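# Pour hazelnuts from a bowl into a glass jar

## Task

Move all hazelnuts out of the small bowl and into the open glass jar (pouring is allowed), then set the bowl back resting on the table itself, upside down if need be; the jar has to finish upright and resting on the table itself. It counts as failed if the bowl or the jar is released, or falls, while nothing lies within a few millimetres beneath it. Anything held in place only by the robot at the end does not count. Finally open the hand and move the arm away.

## Robot and tools

Robot: one arm with six joints (shoulder pan, shoulder lift, elbow, wrist 1, wrist 2, wrist 3) carrying a five-finger right hand. Scene frame: origin on the table top under the arm base, +z up, +y to the left when looking along +x. Result positions are in metres, orientation as quaternion wxyz; reported positions get less accurate at long reach. The base may be slightly tilted.

Hand point: fixed to the palm, 0.05 m in front of it, where the index pad and thumb tip meet in a pinch. Its axes: +z along the straightened fingers (fingertips 0.06-0.07 m beyond the point), +y out of the palm, +x across the palm toward the little finger. Across the palm the hand extends 0.08 m on the little-finger side; on the thumb side 0.02 m when the thumb is turned in front of the palm, otherwise up to 0.09 m. A wrist bracket on the little-finger side protrudes 0.03 m beyond the point along +y and 0.11 m across the palm; it can strike objects.

Row format (used by execute_actions and move): 14 numbers, each in [-1, 1], in this order: dx, dy, dz, rx, ry, rz, little, ring, middle, index, thumb_bend, thumb_turn, force_limit, speed. The first six are an offset (not a pose) in the hand point's own axes, measured from the hand point's measured pose at the start of the action (for a call's first action, the last pose reported in this scene). Scale: 1.0 = 0.6 m for dx/dy/dz and 180 degrees for the rotation vector rx/ry/rz. Finger numbers are absolute targets: -1 open/straight, +1 fully curled; thumb_bend -1 straight, +1 bent; thumb_turn -1 beside the palm, +1 opposite the fingers. Pinch is roughly index 0.22, thumb_bend 0.75, thumb_turn 0.57. force_limit maps -1..+1 to about 0..10 N fingertip force (0..15 N for the two thumb motors) and only stops closing motors. speed maps -1..+1 from nearly zero to full (full travel 0.6 s). For a gentle grip close with speed -0.9 or lower.

execute_actions(actions): a list of actions; each action is a list of up to 15 rows, one per 1/30 s step; a short table repeats its last row to fill 15 steps. Every row is an offset from the action's start pose, not from the previous row. Each step's commanded pose is clipped to within 100 mm and 16 degrees of the measured pose, so large offsets need several actions. An empty list just returns state and images.

move(target, speed, stop_force, blocking): target is one 14-number row, offset from the pose in the latest result showing one. Straight path, 0.5-10 s long; it does not avoid obstacles. speed in m/s, 0.002-0.5 (default 0.25); rotation up to twice that in rad/s. stop_force in N, 9-40: ends the path when the wrist sensor feels that much extra push opposite the motion for 2 steps, then backs up 2 steps and holds; use it with a very slow speed for touching down, not when turning the hand, and omit it when moving away from a contact. blocking=false returns after 0.5 s (not allowed with stop_force); then use wait or stop before new commands. Result line "move:" gives the ending: done, off_target, moving, held, contact or fault, plus limits (paced = pose clipped; held = blocked steps).

wait(seconds): 0-10, lets time run while holding the command. stop(): brakes a running move. zoom_image(camera, region): camera cam_low (896x504) or cam_wrist (504x504); region [x0,y0,x1,y1] pixels, at most 504x504. show_instructions(): shows the reference image. finished_scene(scene): ends scene 1 or 2 irreversibly and reports success.

Gripping: turn the thumb fully in front of the palm before reaching; the whole hand can then wrap objects 0.035-0.08 m wide, centred on the wrist side of the hand point. A motor moves only when its target changes by 0.01 or more, then locks on arrival or at force_limit. hand_measured, hand_stopped_by (moving, target, force, stalled, fault) and hand_load_n list six values in motor order. A lost grip shows as loads dropping near 0. To tighten, raise force_limit and send a target more closed than measured; to loosen, send one more open.

Other result lines: Hand target (pose being driven to), joint positions and torques (noisy, offset), Wrist force/torque in hand axes (offset up to 4 N, noise, saturates near 50 N; may say no reading), "pose unreachable" when the clearance check altered the command, MOTOR HOT from 70 °C, OVER-TEMPERATURE FAULT at 85 °C.

Avoid: the stiff arm pressing past contact; torque fault when a joint hits its limit (133 N m for the first three, 24.9 N m for the wrists, including held weight) or any external force reaches 150 N, which halts the arm for 10 s. Do not drop, slam or knock items, especially off the table. Objects may get brief random pushes. Commands lag about 0.17 s; time passes while thinking. Quick, smooth, low-effort motion is better. Before finishing, both bowl and jar must rest on the table and the hand must be open and clear.

Each tool is called after "Call:" as name(argument=value, ...), one argument or row to a line, values as JSON.

Reference images:

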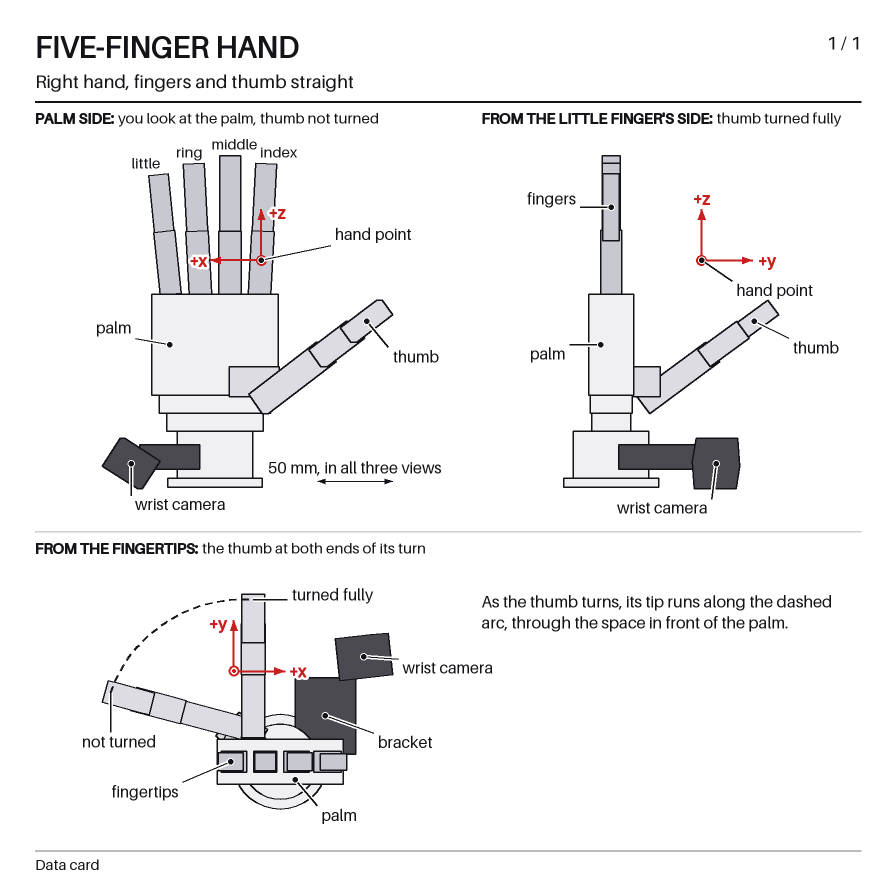

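## Session

Call:
execute_actions(
  actions=[],
)

Scene clock: 0.00 s.
end_effector_position=(+0.3055, -0.1263, +0.1378) hand_measured=(-1.000, -1.000, -1.000, -1.000, -1.000, -1.000) hand_load_n=(+0.0, +0.0, +0.0, +0.0, +0.0, +0.0) hand_stopped_by=(target, target, target, target, target, target) hand_force_limit=0.00 hand_speed=-0.80 end_effector_quat_wxyz=(+0.061, -0.504, +0.830, -0.232) end_effector_velocity=(+0.000, +0.000, -0.000) end_effector_angular_velocity=(-0.000, -0.001, -0.000)
Joint positions: [-0.964 -0.709  2.24  -0.216  1.297 -3.466]
Joint velocities: [ 0.    -0.     0.001 -0.001 -0.     0.001]
Joint torques (N m, as the arm reports them, + toward a larger angle): no reading
Motor temperatures (°C, as the motors report them): [24 25 25 32 34 37]
Wrist force (N, on the end effector, along its own x y z axes, offset not removed): no reading
Wrist torque (N m, same axes, about the end effector's origin, offset not removed): no reading
Hand target: +0.306, -0.126, +0.138; +0.061, -0.504, +0.830, -0.232

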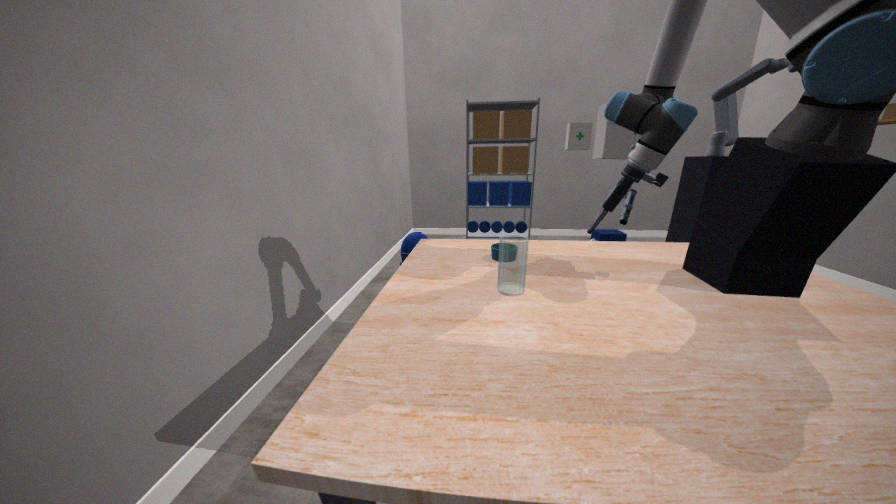

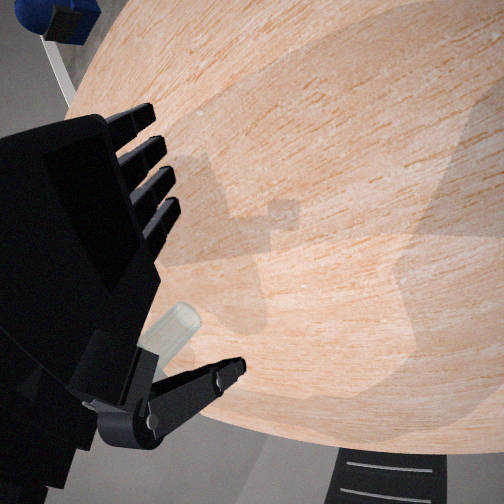

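Call:
zoom_image(
  camera="cam_low",
  region=[400, 170, 720, 320],
)

Region (400, 170, 720, 320) of cam_low's 896x504 image, scaled by 1.575, with more detail than that image has; it fills the top 236 rows of this view, and the rest is white.

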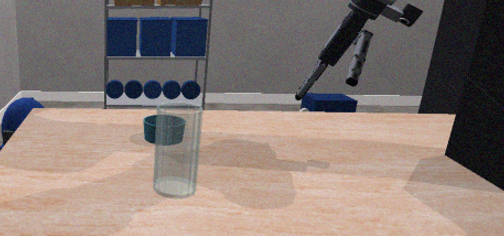

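Call:
move(
  target=[0,0,-0.3,0,0,0.9,-1,-1,-1,-1,-1,-1,0,0],
  speed=0.4,
)

Scene clock: 4.27 s.
end_effector_position=(+0.2759, -0.0969, +0.2176) hand_measured=(-1.000, -1.000, -1.000, -1.000, -1.000, -1.000) hand_load_n=(+0.0, +0.0, +0.0, +0.0, +0.0, +0.0) hand_stopped_by=(target, target, target, target, target, target) hand_force_limit=0.00 hand_speed=0.00 end_effector_quat_wxyz=(+0.195, +0.158, +0.959, -0.134) end_effector_velocity=(+0.000, -0.001, -0.000) end_effector_angular_velocity=(-0.001, -0.001, -0.000)
Joint positions: [-1.545 -0.772  2.601 -0.312  1.206 -2.656]
Joint velocities: [ 0.     0.001 -0.002 -0.    -0.001  0.001]
Joint torques (N m, as the arm reports them, + toward a larger angle): [  4.48 -25.01 -11.62   3.51   0.7   -2.22]
Motor temperatures (°C, as the motors report them): [24 25 25 32 34 37]
Wrist force (N, on the end effector, along its own x y z axes, offset not removed): [-0.8 -0.8 0.4]
Wrist torque (N m, same axes, about the end effector's origin, offset not removed): [-0.17 0.13 -0.04]
Hand target: +0.276, -0.097, +0.218; +0.195, +0.158, +0.959, -0.134
Off the commanded pose: 0.090 m, 81 deg; orientation clipped at the last step of the last action.
move: held; limits=paced,held; held on 57 of 117 steps, including the last
pose unreachable: on one or more control steps of this call, first in action 0 (counted from 0), an arm could not follow its commanded pose, so it was not sent that pose on those steps. On the call's last step it was still not sent that pose. It may still have moved: this result reports where it is.
cause: the commanded pose would bring two parts of the arm too close to each other (joints 3 (elbow) to 5 (wrist 2) lie between them).

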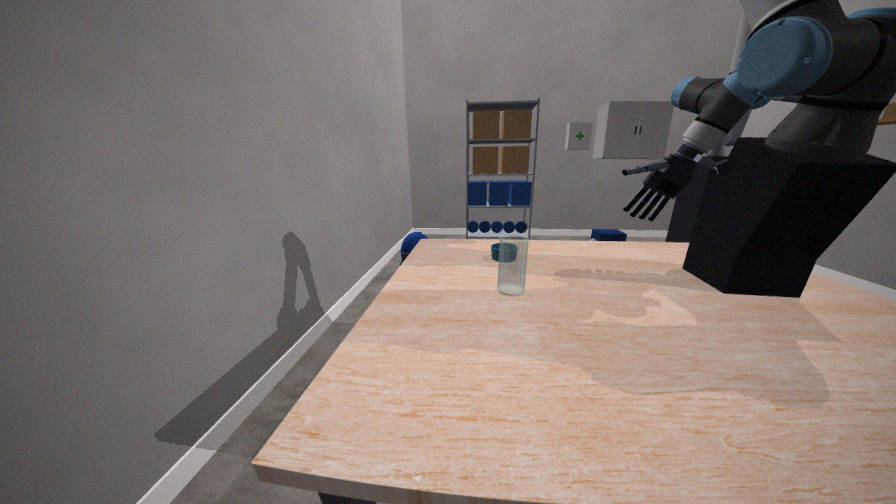

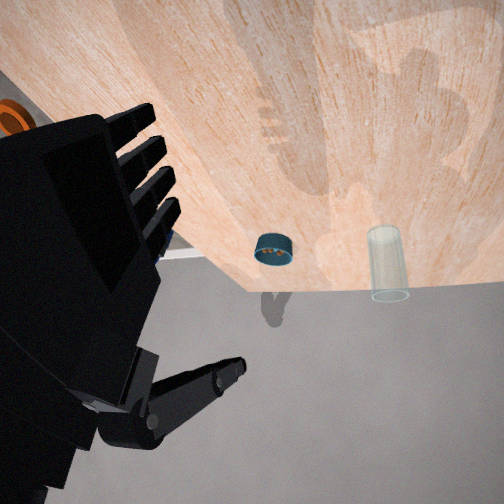

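Call:
move(
  target=[-0.345,-0.078,0.028,-0.087,0.126,-0.102,-1,-1,-1,-1,-1,-1,0,0],
  speed=0.3,
)

Scene clock: 10.60 s.
end_effector_position=(+0.4423, -0.1947, +0.2976) hand_measured=(-1.000, -1.000, -1.000, -1.000, -1.000, -1.000) hand_load_n=(+0.0, +0.0, +0.0, +0.0, +0.0, +0.0) hand_stopped_by=(target, target, target, target, target, target) hand_force_limit=0.00 hand_speed=0.00 end_effector_quat_wxyz=(+0.029, +0.008, +0.999, -0.018) end_effector_velocity=(+0.008, -0.004, +0.001) end_effector_angular_velocity=(+0.071, +0.123, +0.036)
Joint positions: [-0.992 -0.657  1.582  0.828  1.326 -2.497]
Joint velocities: [ 0.039  0.095 -0.165  0.194  0.048 -0.029]
Joint torques (N m, as the arm reports them, + toward a larger angle): [ -2.19 -29.43 -28.18   4.6    1.69  -2.35]
Motor temperatures (°C, as the motors report them): [24 25 25 32 34 37]
Wrist force (N, on the end effector, along its own x y z axes, offset not removed): [-0.2 -0.5 1.4]
Wrist torque (N m, same axes, about the end effector's origin, offset not removed): [-0.21 0.01 0.03]
Hand target: +0.443, -0.195, +0.298; +0.021, +0.005, +1.000, -0.013
Off the commanded pose: 0.004 m, 4 deg.
move: moving (no rest 5 s after the path's end); limits=paced

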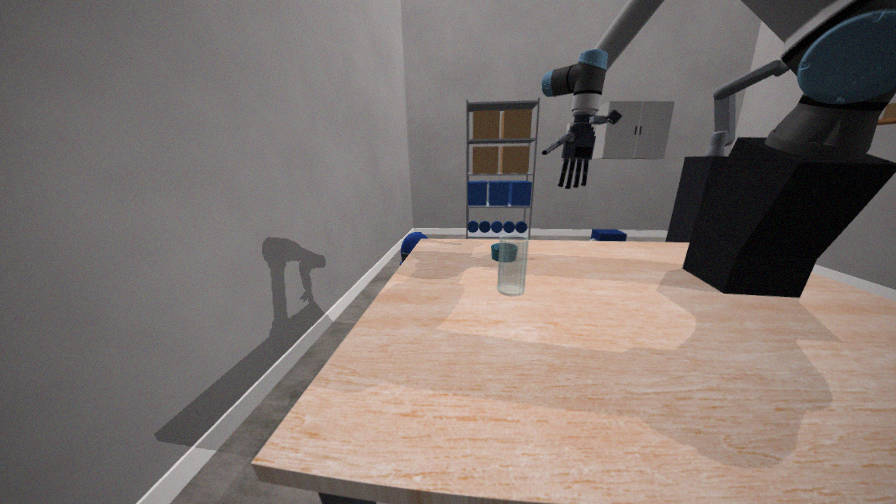

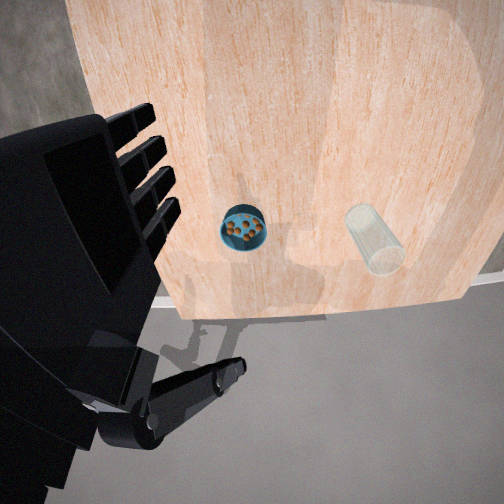

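Call:
move(
  target=[0,0.1,0,0,-0.48,0,-1,-1,-1,-1,-1,1,0,0],
  speed=0.4,
)

Call:
move(
  target=[0.15,0,0,0,0,0.97,-1,-1,-1,-1,-1,1,0,0],
  speed=0.5,
)

Scene clock: 14.43 s.
end_effector_position=(+0.4436, -0.1347, +0.2959) hand_measured=(-1.000, -1.000, -1.000, -1.000, -1.000, +1.000) hand_load_n=(+0.0, +0.0, +0.0, +0.0, +0.0, +0.0) hand_stopped_by=(target, target, target, target, target, target) hand_force_limit=0.00 hand_speed=0.00 end_effector_quat_wxyz=(+0.705, -0.006, +0.709, -0.018) end_effector_velocity=(-0.000, -0.000, -0.001) end_effector_angular_velocity=(+0.003, -0.018, +0.001)
Joint positions: [-1.303 -0.373  2.445 -2.132  0.352 -1.222]
Joint velocities: [ 0.005  0.028  0.    -0.078  0.011  0.05 ]
Joint torques (N m, as the arm reports them, + toward a larger angle): [  0.01 -23.45  11.07  -3.37   1.94   2.2 ]
Motor temperatures (°C, as the motors report them): [24 25 25 32 34 37]
Wrist force (N, on the end effector, along its own x y z axes, offset not removed): [-1.2 -1.5 2.4]
Wrist torque (N m, same axes, about the end effector's origin, offset not removed): [-0.40 0.02 -0.14]
Hand target: +0.444, -0.135, +0.296; +0.706, -0.006, +0.708, -0.018
Off the commanded pose: 0.000 m, 0 deg.
move: done

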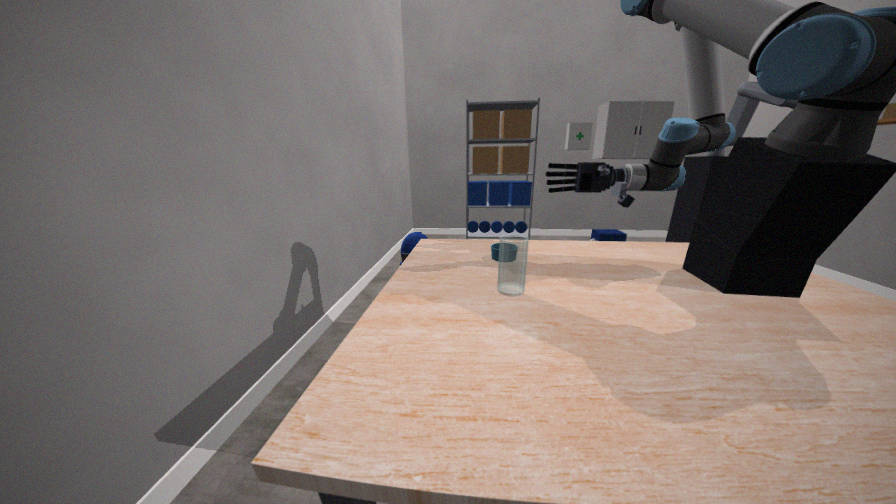

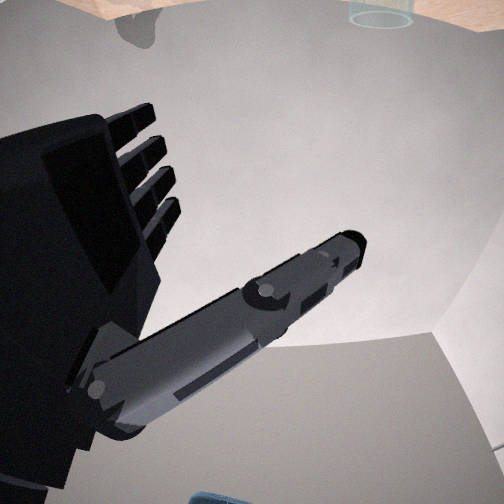

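Scene clock: 17.90 s.
end_effector_position=(+0.4430, -0.1352, +0.2641) hand_measured=(-1.000, -1.000, -1.000, -1.000, -1.000, +1.000) hand_load_n=(+0.0, +0.0, +0.0, +0.0, +0.0, +0.0) hand_stopped_by=(target, target, target, target, target, target) hand_force_limit=0.00 hand_speed=0.00 end_effector_quat_wxyz=(+0.610, +0.351, +0.632, +0.325) end_effector_velocity=(+0.000, -0.000, +0.000) end_effector_angular_velocity=(-0.001, -0.000, +0.000)
Joint positions: [-1.16  -0.177  2.432 -2.219  0.481 -0.279]
Joint velocities: [ 0.    -0.    -0.001 -0.     0.    -0.   ]
Joint torques (N m, as the arm reports them, + toward a larger angle): [-19.2  -36.07  -5.35   0.37  -0.89   2.47]
Motor temperatures (°C, as the motors report them): [24 25 25 32 34 37]
Wrist force (N, on the end effector, along its own x y z axes, offset not removed): [-1.3 -0.3 1.3]
Wrist torque (N m, same axes, about the end effector's origin, offset not removed): [-0.20 0.15 -0.11]
Hand target: +0.443, -0.135, +0.264; +0.610, +0.351, +0.632, +0.325
Off the commanded pose: 0.058 m, 116 deg; orientation clipped at the last step of the last action.
move: held; limits=paced,held; held on 65 of 104 steps, including the last
pose unreachable: on one or more control steps of this call, first in action 0 (counted from 0), an arm could not follow its commanded pose, so it was not sent that pose on those steps. On the call's last step it was still not sent that pose. It may still have moved: this result reports where it is.
cause: the commanded pose would bring two parts of the arm too close to each other (joints 1 (shoulder pan) to 3 (elbow) lie between them).

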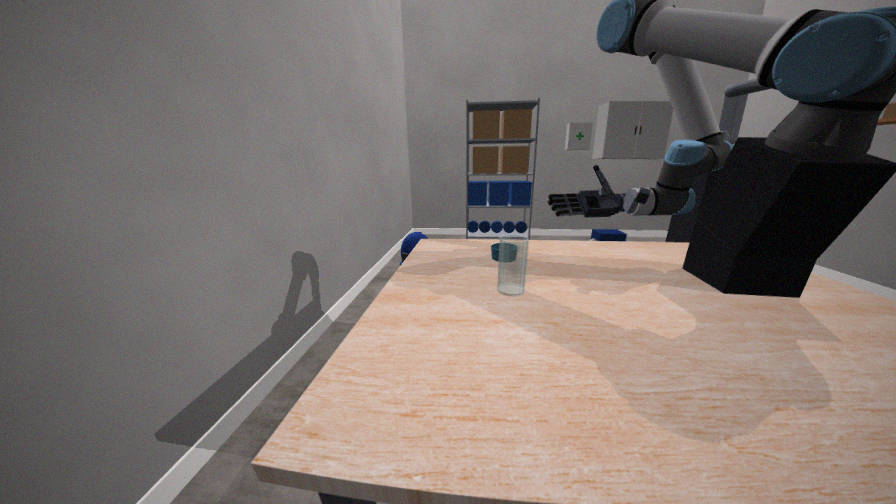

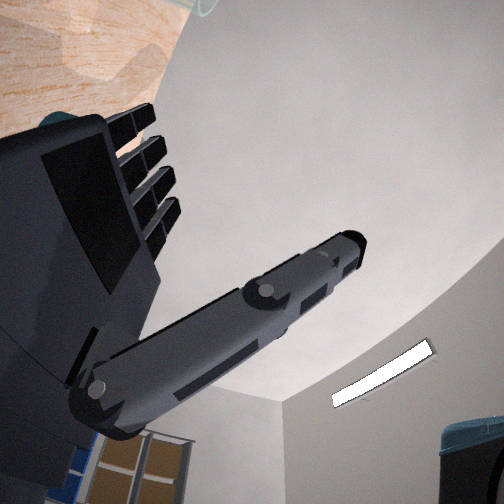

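Call:
move(
  target=[0,0,0.2,0,0,0,-1,-1,-1,-1,-1,1,0,0],
  speed=0.3,
)

Call:
move(
  target=[0,0,0,0,0,0.675,-1,-1,-1,-1,-1,1,0,0],
  speed=0.5,
)

Scene clock: 20.93 s.
end_effector_position=(+0.5627, -0.1372, +0.2588) hand_measured=(-1.000, -1.000, -1.000, -1.000, -1.000, +1.000) hand_load_n=(+0.0, +0.0, +0.0, +0.0, +0.0, +0.0) hand_stopped_by=(target, target, target, target, target, target) hand_force_limit=0.00 hand_speed=0.00 end_effector_quat_wxyz=(+0.610, +0.350, +0.632, +0.325) end_effector_velocity=(+0.002, -0.001, -0.001) end_effector_angular_velocity=(+0.001, +0.002, -0.004)
Joint positions: [-0.758 -0.358  2.18  -1.801  0.883 -0.261]
Joint velocities: [ 0.005 -0.001 -0.004  0.009  0.008 -0.001]
Joint torques (N m, as the arm reports them, + toward a larger angle): [ -2.29 -40.73 -11.95   0.1    2.11  -2.42]
Motor temperatures (°C, as the motors report them): [24 25 25 32 34 37]
Wrist force (N, on the end effector, along its own x y z axes, offset not removed): [-0.4 -0.3 1.6]
Wrist torque (N m, same axes, about the end effector's origin, offset not removed): [-0.19 0.03 -0.03]
Hand target: +0.563, -0.137, +0.259; +0.610, +0.351, +0.632, +0.325
Off the commanded pose: 0.000 m, 0 deg.
move: done; limits=paced

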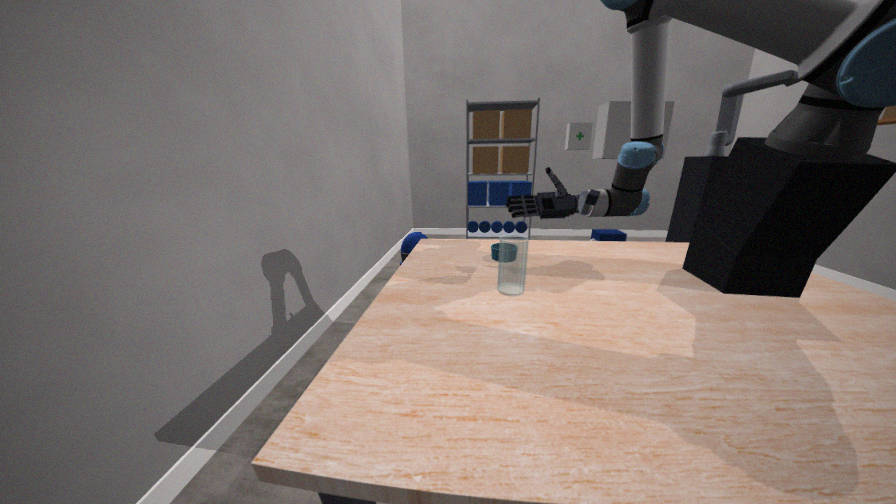

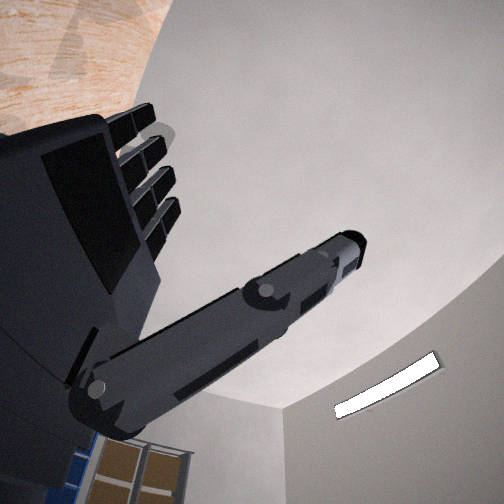

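Scene clock: 23.70 s.
end_effector_position=(+0.5627, -0.1372, +0.2589) hand_measured=(-1.000, -1.000, -1.000, -1.000, -1.000, +1.000) hand_load_n=(+0.0, +0.0, +0.0, +0.0, +0.0, +0.0) hand_stopped_by=(target, target, target, target, target, target) hand_force_limit=0.00 hand_speed=0.00 end_effector_quat_wxyz=(+0.015, +0.722, +0.003, +0.691) end_effector_velocity=(-0.001, +0.000, -0.002) end_effector_angular_velocity=(+0.014, +0.003, -0.000)
Joint positions: [-0.664 -0.698  2.348 -1.63   0.977  1.861]
Joint velocities: [-0.003  0.001  0.002  0.    -0.004  0.012]
Joint torques (N m, as the arm reports them, + toward a larger angle): [-21.31 -34.72   7.73  -1.95  -0.97   2.51]
Motor temperatures (°C, as the motors report them): [24 25 25 32 34 37]
Wrist force (N, on the end effector, along its own x y z axes, offset not removed): [0.6 1.0 0.4]
Wrist torque (N m, same axes, about the end effector's origin, offset not removed): [0.13 -0.15 0.09]
Hand target: +0.563, -0.137, +0.259; +0.015, +0.722, +0.003, +0.691
Off the commanded pose: 0.000 m, 0 deg.
move: done

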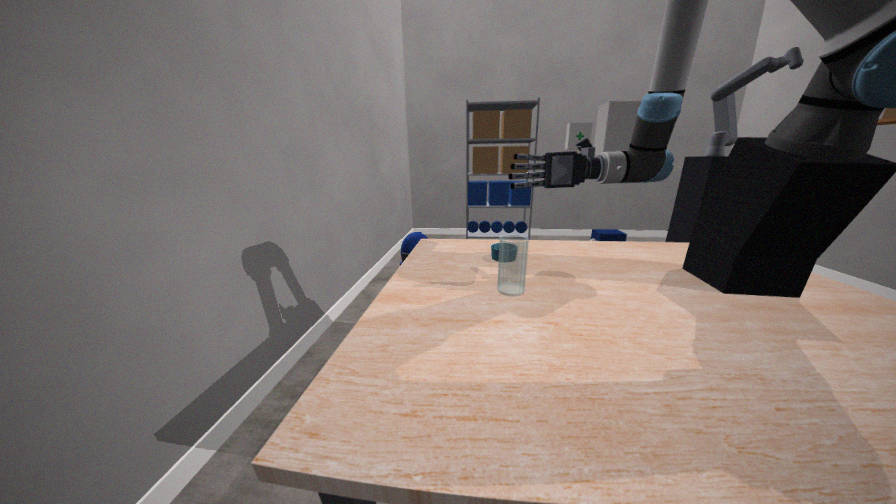

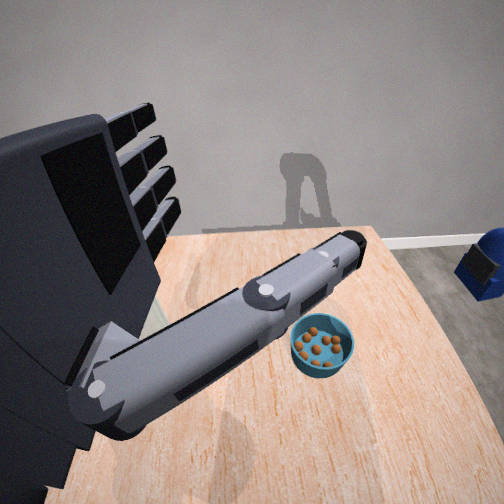

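Call:
move(
  target=[-0.3,0.1,-0.02,0,0,0,-1,-1,-1,-1,-1,1,0,0],
  speed=0.2,
)

Scene clock: 28.30 s.
end_effector_position=(+0.5417, -0.2014, +0.0813) hand_measured=(-1.000, -1.000, -1.000, -1.000, -1.000, +1.000) hand_load_n=(+0.0, +0.0, +0.0, +0.0, +0.0, +0.0) hand_stopped_by=(target, target, target, target, target, target) hand_force_limit=0.00 hand_speed=0.00 end_effector_quat_wxyz=(+0.015, +0.722, +0.003, +0.691) end_effector_velocity=(+0.000, -0.001, -0.002) end_effector_angular_velocity=(+0.001, +0.000, +0.001)
Joint positions: [-0.706 -0.138  2.08  -1.921  0.935  1.86 ]
Joint velocities: [ 0.001  0.005 -0.006  0.    -0.     0.001]
Joint torques (N m, as the arm reports them, + toward a larger angle): [-16.66 -29.15 -11.1   -3.13  -0.7    2.41]
Motor temperatures (°C, as the motors report them): [24 25 25 32 34 37]
Wrist force (N, on the end effector, along its own x y z axes, offset not removed): [0.4 0.0 0.1]
Wrist torque (N m, same axes, about the end effector's origin, offset not removed): [0.06 -0.08 0.05]
Hand target: +0.542, -0.201, +0.081; +0.015, +0.722, +0.003, +0.691
Off the commanded pose: 0.000 m, 0 deg.
move: done

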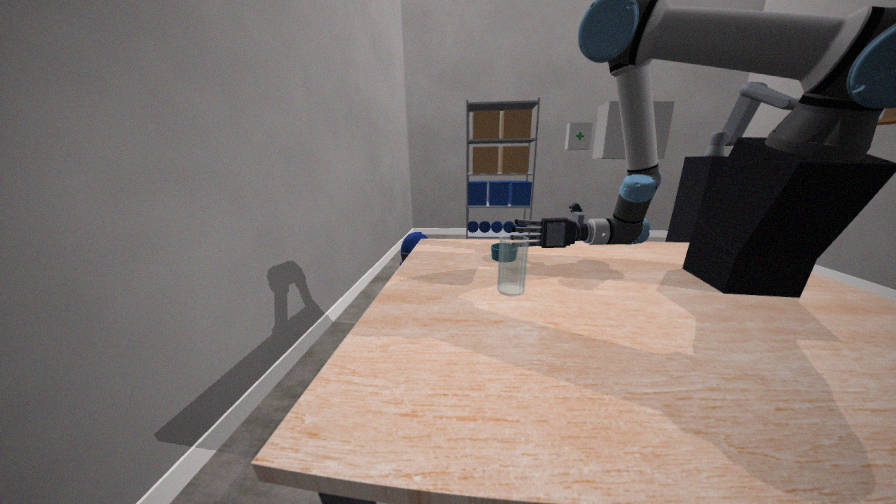

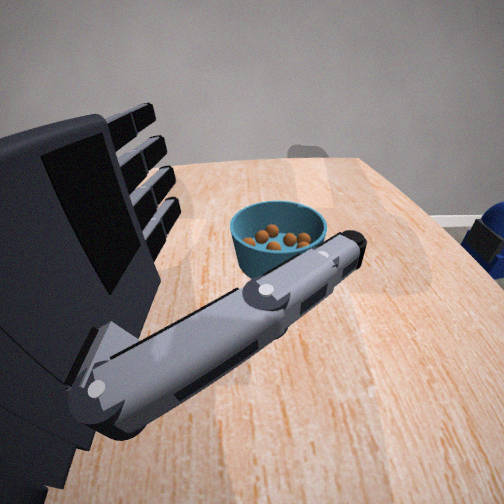

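Call:
move(
  target=[-0.088,-0.01,0.03,0,0,0,-1,-1,-1,-1,-1,1,0,0],
  speed=0.08,
)

Scene clock: 29.57 s.
end_effector_position=(+0.5573, -0.1971, +0.0278) hand_measured=(-1.000, -1.000, -1.000, -1.000, -1.000, +1.000) hand_load_n=(+0.0, +0.0, +0.0, +0.0, +0.0, +0.0) hand_stopped_by=(target, target, target, target, target, target) hand_force_limit=0.00 hand_speed=0.00 end_effector_quat_wxyz=(+0.015, +0.722, +0.003, +0.691) end_effector_velocity=(+0.001, -0.000, -0.002) end_effector_angular_velocity=(-0.001, -0.001, +0.000)
Joint positions: [-0.61  -0.032  1.944 -1.892  1.031  1.862]
Joint velocities: [ 0.004  0.003 -0.007  0.002  0.004 -0.   ]
Joint torques (N m, as the arm reports them, + toward a larger angle): [ -3.29 -29.75 -12.5   -0.26   1.89   2.3 ]
Motor temperatures (°C, as the motors report them): [24 25 25 32 34 37]
Wrist force (N, on the end effector, along its own x y z axes, offset not removed): [-0.1 0.4 0.1]
Wrist torque (N m, same axes, about the end effector's origin, offset not removed): [0.05 -0.03 0.09]
Hand target: +0.557, -0.197, +0.028; +0.015, +0.722, +0.003, +0.691
Off the commanded pose: 0.000 m, 0 deg.
move: done

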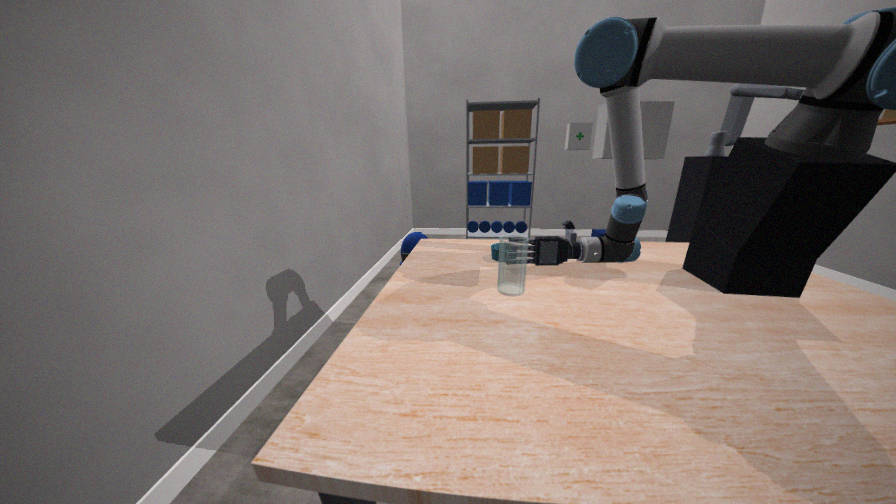

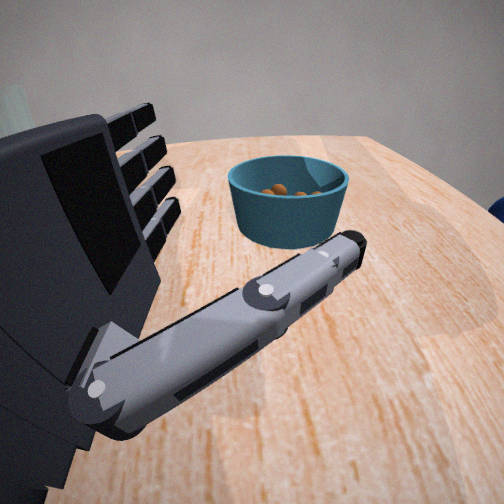

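Call:
move(
  target=[0.002,0.025,0.1,0,0,0,-1,-1,-1,-1,-1,1,0,0],
  speed=0.06,
)

Scene clock: 31.10 s.
end_effector_position=(+0.6168, -0.2130, +0.0268) hand_measured=(-1.000, -1.000, -1.000, -1.000, -1.000, +1.000) hand_load_n=(+0.0, +0.0, +0.0, +0.0, +0.0, +0.0) hand_stopped_by=(target, target, target, target, target, target) hand_force_limit=0.00 hand_speed=0.00 end_effector_quat_wxyz=(+0.015, +0.722, +0.003, +0.691) end_effector_velocity=(+0.002, -0.001, +0.000) end_effector_angular_velocity=(-0.001, -0.001, -0.001)
Joint positions: [-0.558 -0.063  1.799 -1.717  1.082  1.864]
Joint velocities: [ 0.001 -0.001 -0.006  0.006  0.002  0.   ]
Joint torques (N m, as the arm reports them, + toward a larger angle): [ -3.91 -45.86 -11.4    0.04   1.81   0.58]
Motor temperatures (°C, as the motors report them): [24 25 25 32 34 37]
Wrist force (N, on the end effector, along its own x y z axes, offset not removed): [-0.3 0.0 0.0]
Wrist torque (N m, same axes, about the end effector's origin, offset not removed): [-0.02 0.03 0.04]
Hand target: +0.617, -0.213, +0.027; +0.015, +0.722, +0.003, +0.691
Off the commanded pose: 0.000 m, 0 deg.
move: done

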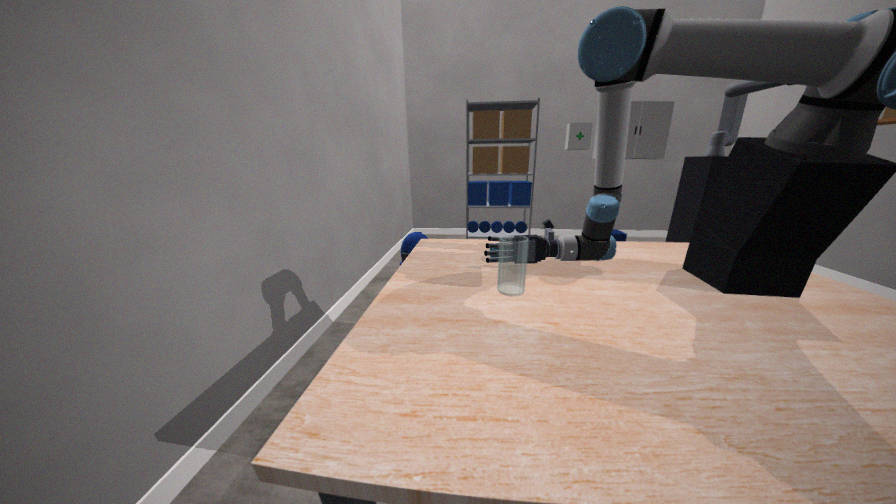

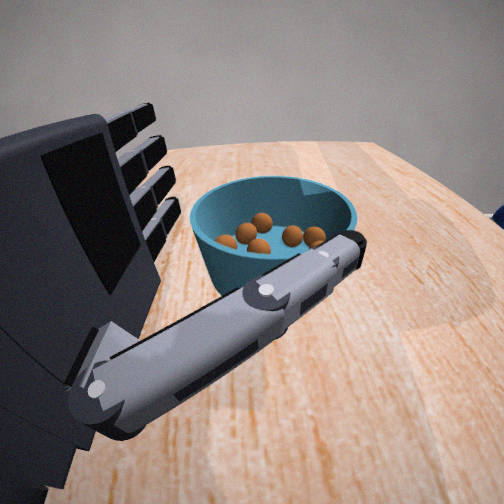

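Call:
move(
  target=[-0.006,0.018,0.045,0,0,0,-1,-1,-1,-1,-1,1,0,0],
  speed=0.04,
)

Scene clock: 33.60 s.
end_effector_position=(+0.6433, -0.2242, +0.0223) hand_measured=(-1.000, -1.000, -1.000, -1.000, -1.000, +1.000) hand_load_n=(+0.0, +0.0, +0.0, +0.0, +0.0, +0.0) hand_stopped_by=(target, target, target, target, target, target) hand_force_limit=0.00 hand_speed=0.00 end_effector_quat_wxyz=(+0.015, +0.722, +0.003, +0.691) end_effector_velocity=(+0.001, -0.000, -0.001) end_effector_angular_velocity=(-0.000, +0.001, +0.000)
Joint positions: [-0.547 -0.055  1.716 -1.642  1.094  1.864]
Joint velocities: [ 0.001  0.    -0.005  0.005 -0.    -0.001]
Joint torques (N m, as the arm reports them, + toward a larger angle): [ -4.49 -32.7  -14.43   0.25   1.89   2.06]
Motor temperatures (°C, as the motors report them): [24 25 25 32 34 37]
Wrist force (N, on the end effector, along its own x y z axes, offset not removed): [-0.5 -1.1 -0.3]
Wrist torque (N m, same axes, about the end effector's origin, offset not removed): [-0.17 0.09 -0.09]
Hand target: +0.643, -0.224, +0.022; +0.015, +0.722, +0.003, +0.691
Off the commanded pose: 0.000 m, 0 deg.
move: done

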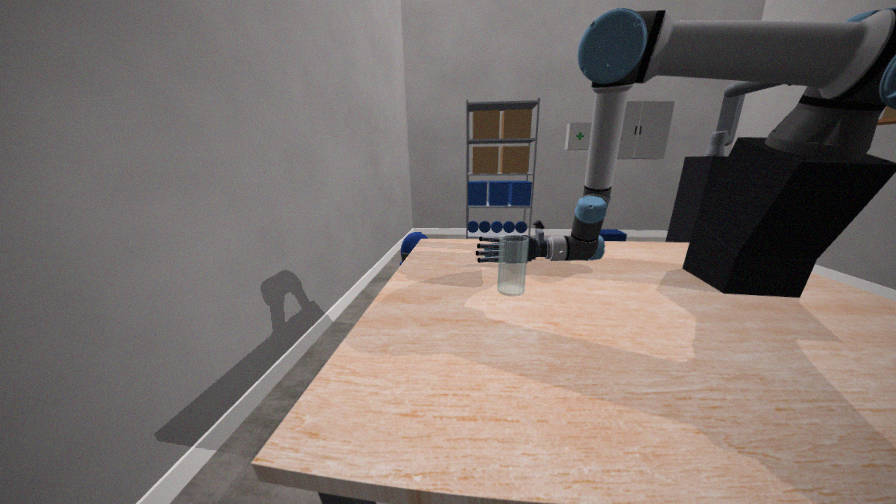

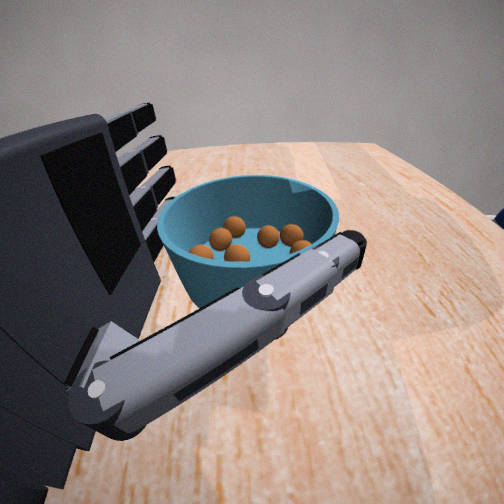

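Call:
move(
  target=[0.001,0,0.035,0,0,0,-1,-1,-1,-1,-1,1,0,0],
  speed=0.04,
)

Scene clock: 34.57 s.
end_effector_position=(+0.6641, -0.2245, +0.0220) hand_measured=(-1.000, -1.000, -1.000, -1.000, -1.000, +1.000) hand_load_n=(+0.0, +0.0, +0.0, +0.0, +0.0, +0.0) hand_stopped_by=(target, target, target, target, target, target) hand_force_limit=0.00 hand_speed=0.00 end_effector_quat_wxyz=(+0.015, +0.722, +0.003, +0.691) end_effector_velocity=(+0.003, +0.000, -0.000) end_effector_angular_velocity=(-0.000, -0.001, +0.001)
Joint positions: [-0.524 -0.059  1.664 -1.587  1.117  1.864]
Joint velocities: [ 0.003  0.001 -0.007  0.005  0.003  0.   ]
Joint torques (N m, as the arm reports them, + toward a larger angle): [ -3.97 -47.45 -16.33  -0.14   2.05   2.11]
Motor temperatures (°C, as the motors report them): [24 25 25 32 34 37]
Wrist force (N, on the end effector, along its own x y z axes, offset not removed): [0.3 -0.6 0.9]
Wrist torque (N m, same axes, about the end effector's origin, offset not removed): [-0.37 0.06 -0.07]
Hand target: +0.664, -0.225, +0.022; +0.015, +0.722, +0.003, +0.691
Off the commanded pose: 0.000 m, 0 deg.
move: done

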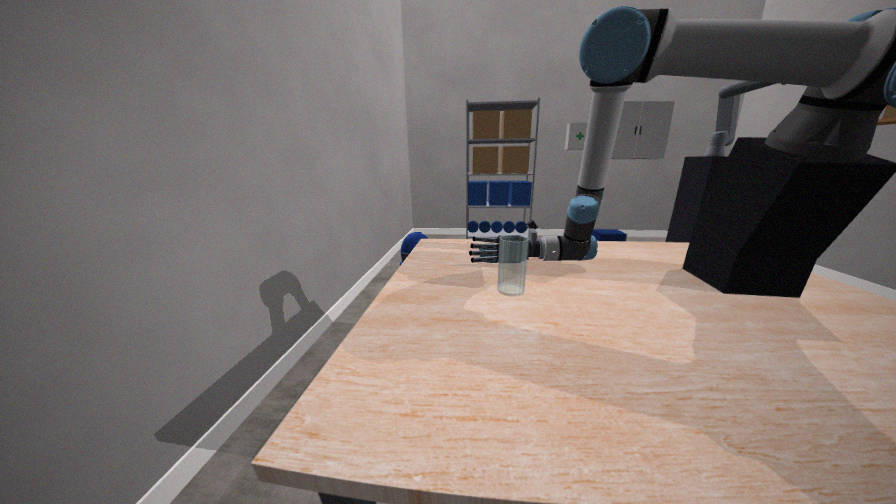

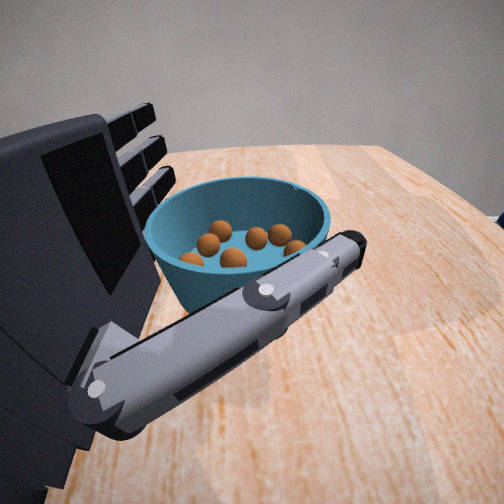

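Bowl is seated (being pushed). Close index, middle, then thumb.

Call:
move(
  target=[0,0,0,0,0,0,-1,-1,0.6,0.6,-1,1,0.2,-0.7],
)

Call:
move(
  target=[0,0,0,0,0,0,-1,-1,0.6,0.6,0.6,1,0.2,-0.7],
)

Scene clock: 36.10 s.
end_effector_position=(+0.6641, -0.2245, +0.0220) hand_measured=(-1.000, -1.000, -0.470, -0.438, -1.002, +1.000) hand_load_n=(+0.0, +0.0, +3.5, +8.0, +3.0, +1.0) hand_stopped_by=(target, target, force, force, target, target) hand_force_limit=0.20 hand_speed=-0.70 end_effector_quat_wxyz=(+0.015, +0.722, +0.003, +0.691) end_effector_velocity=(-0.000, +0.000, +0.000) end_effector_angular_velocity=(-0.000, +0.001, +0.000)
Joint positions: [-0.524 -0.059  1.664 -1.587  1.117  1.864]
Joint velocities: [ 0.    -0.001  0.002 -0.    -0.    -0.001]
Joint torques (N m, as the arm reports them, + toward a larger angle): [-25.21 -46.37   7.06  -2.26  -0.32   1.8 ]
Motor temperatures (°C, as the motors report them): [24 25 25 32 34 37]
Wrist force (N, on the end effector, along its own x y z axes, offset not removed): [-2.2 0.7 0.9]
Wrist torque (N m, same axes, about the end effector's origin, offset not removed): [0.01 0.18 -0.02]
Hand target: +0.664, -0.225, +0.022; +0.015, +0.722, +0.003, +0.691
Off the commanded pose: 0.000 m, 0 deg.
move: done

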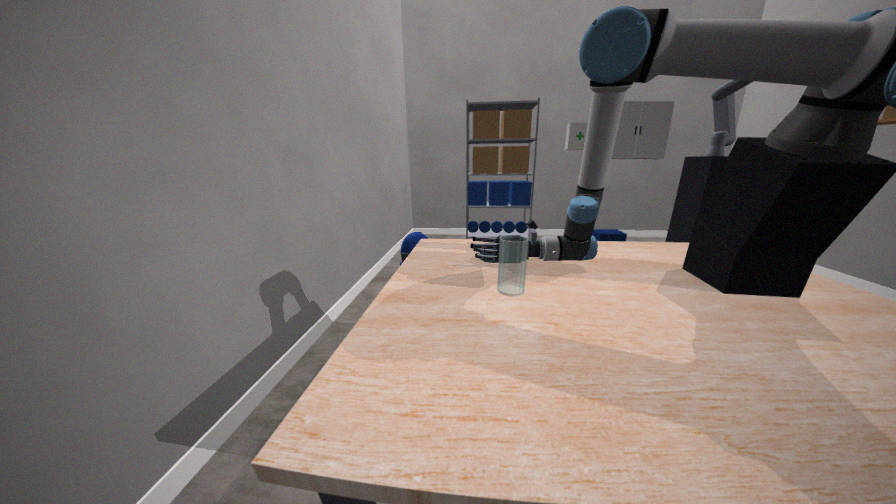

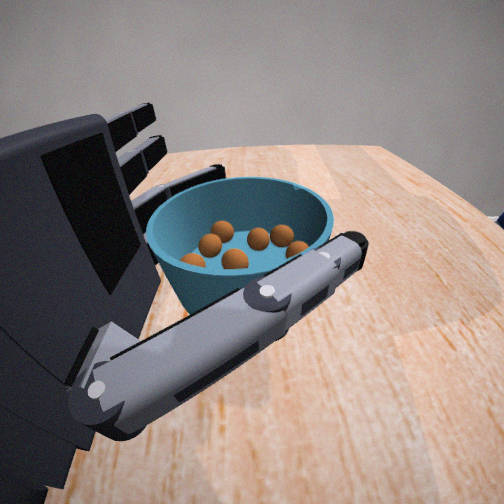

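Scene clock: 36.60 s.
end_effector_position=(+0.6641, -0.2245, +0.0220) hand_measured=(-1.000, -1.000, -0.470, -0.438, -0.976, +1.000) hand_load_n=(+0.0, +0.0, +4.0, +8.5, +9.0, +1.0) hand_stopped_by=(target, target, force, force, force, target) hand_force_limit=0.20 hand_speed=-0.70 end_effector_quat_wxyz=(+0.015, +0.722, +0.003, +0.691) end_effector_velocity=(+0.001, +0.000, -0.000) end_effector_angular_velocity=(-0.000, -0.001, +0.002)
Joint positions: [-0.524 -0.059  1.664 -1.587  1.117  1.864]
Joint velocities: [ 0.001  0.    -0.001 -0.001 -0.     0.   ]
Joint torques (N m, as the arm reports them, + toward a larger angle): [-25.16 -46.02   6.74  -2.33  -0.53   1.73]
Motor temperatures (°C, as the motors report them): [24 25 25 32 34 37]
Wrist force (N, on the end effector, along its own x y z axes, offset not removed): [-0.4 0.4 1.4]
Wrist torque (N m, same axes, about the end effector's origin, offset not removed): [-0.09 -0.11 0.02]
Hand target: +0.664, -0.225, +0.022; +0.015, +0.722, +0.003, +0.691
Off the commanded pose: 0.000 m, 0 deg.
move: done

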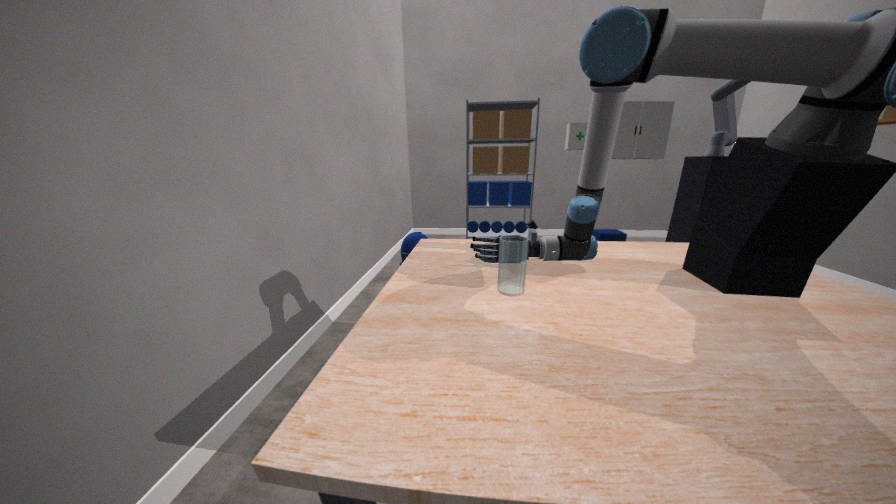

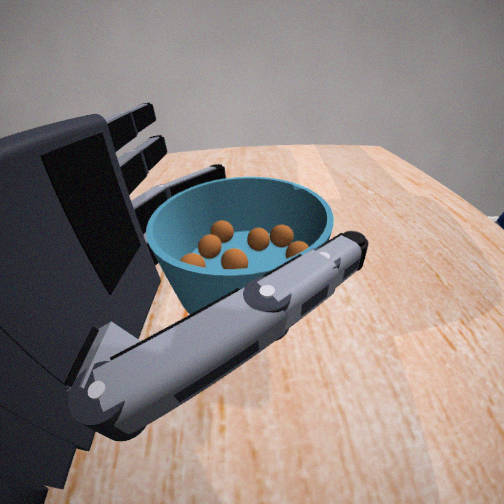

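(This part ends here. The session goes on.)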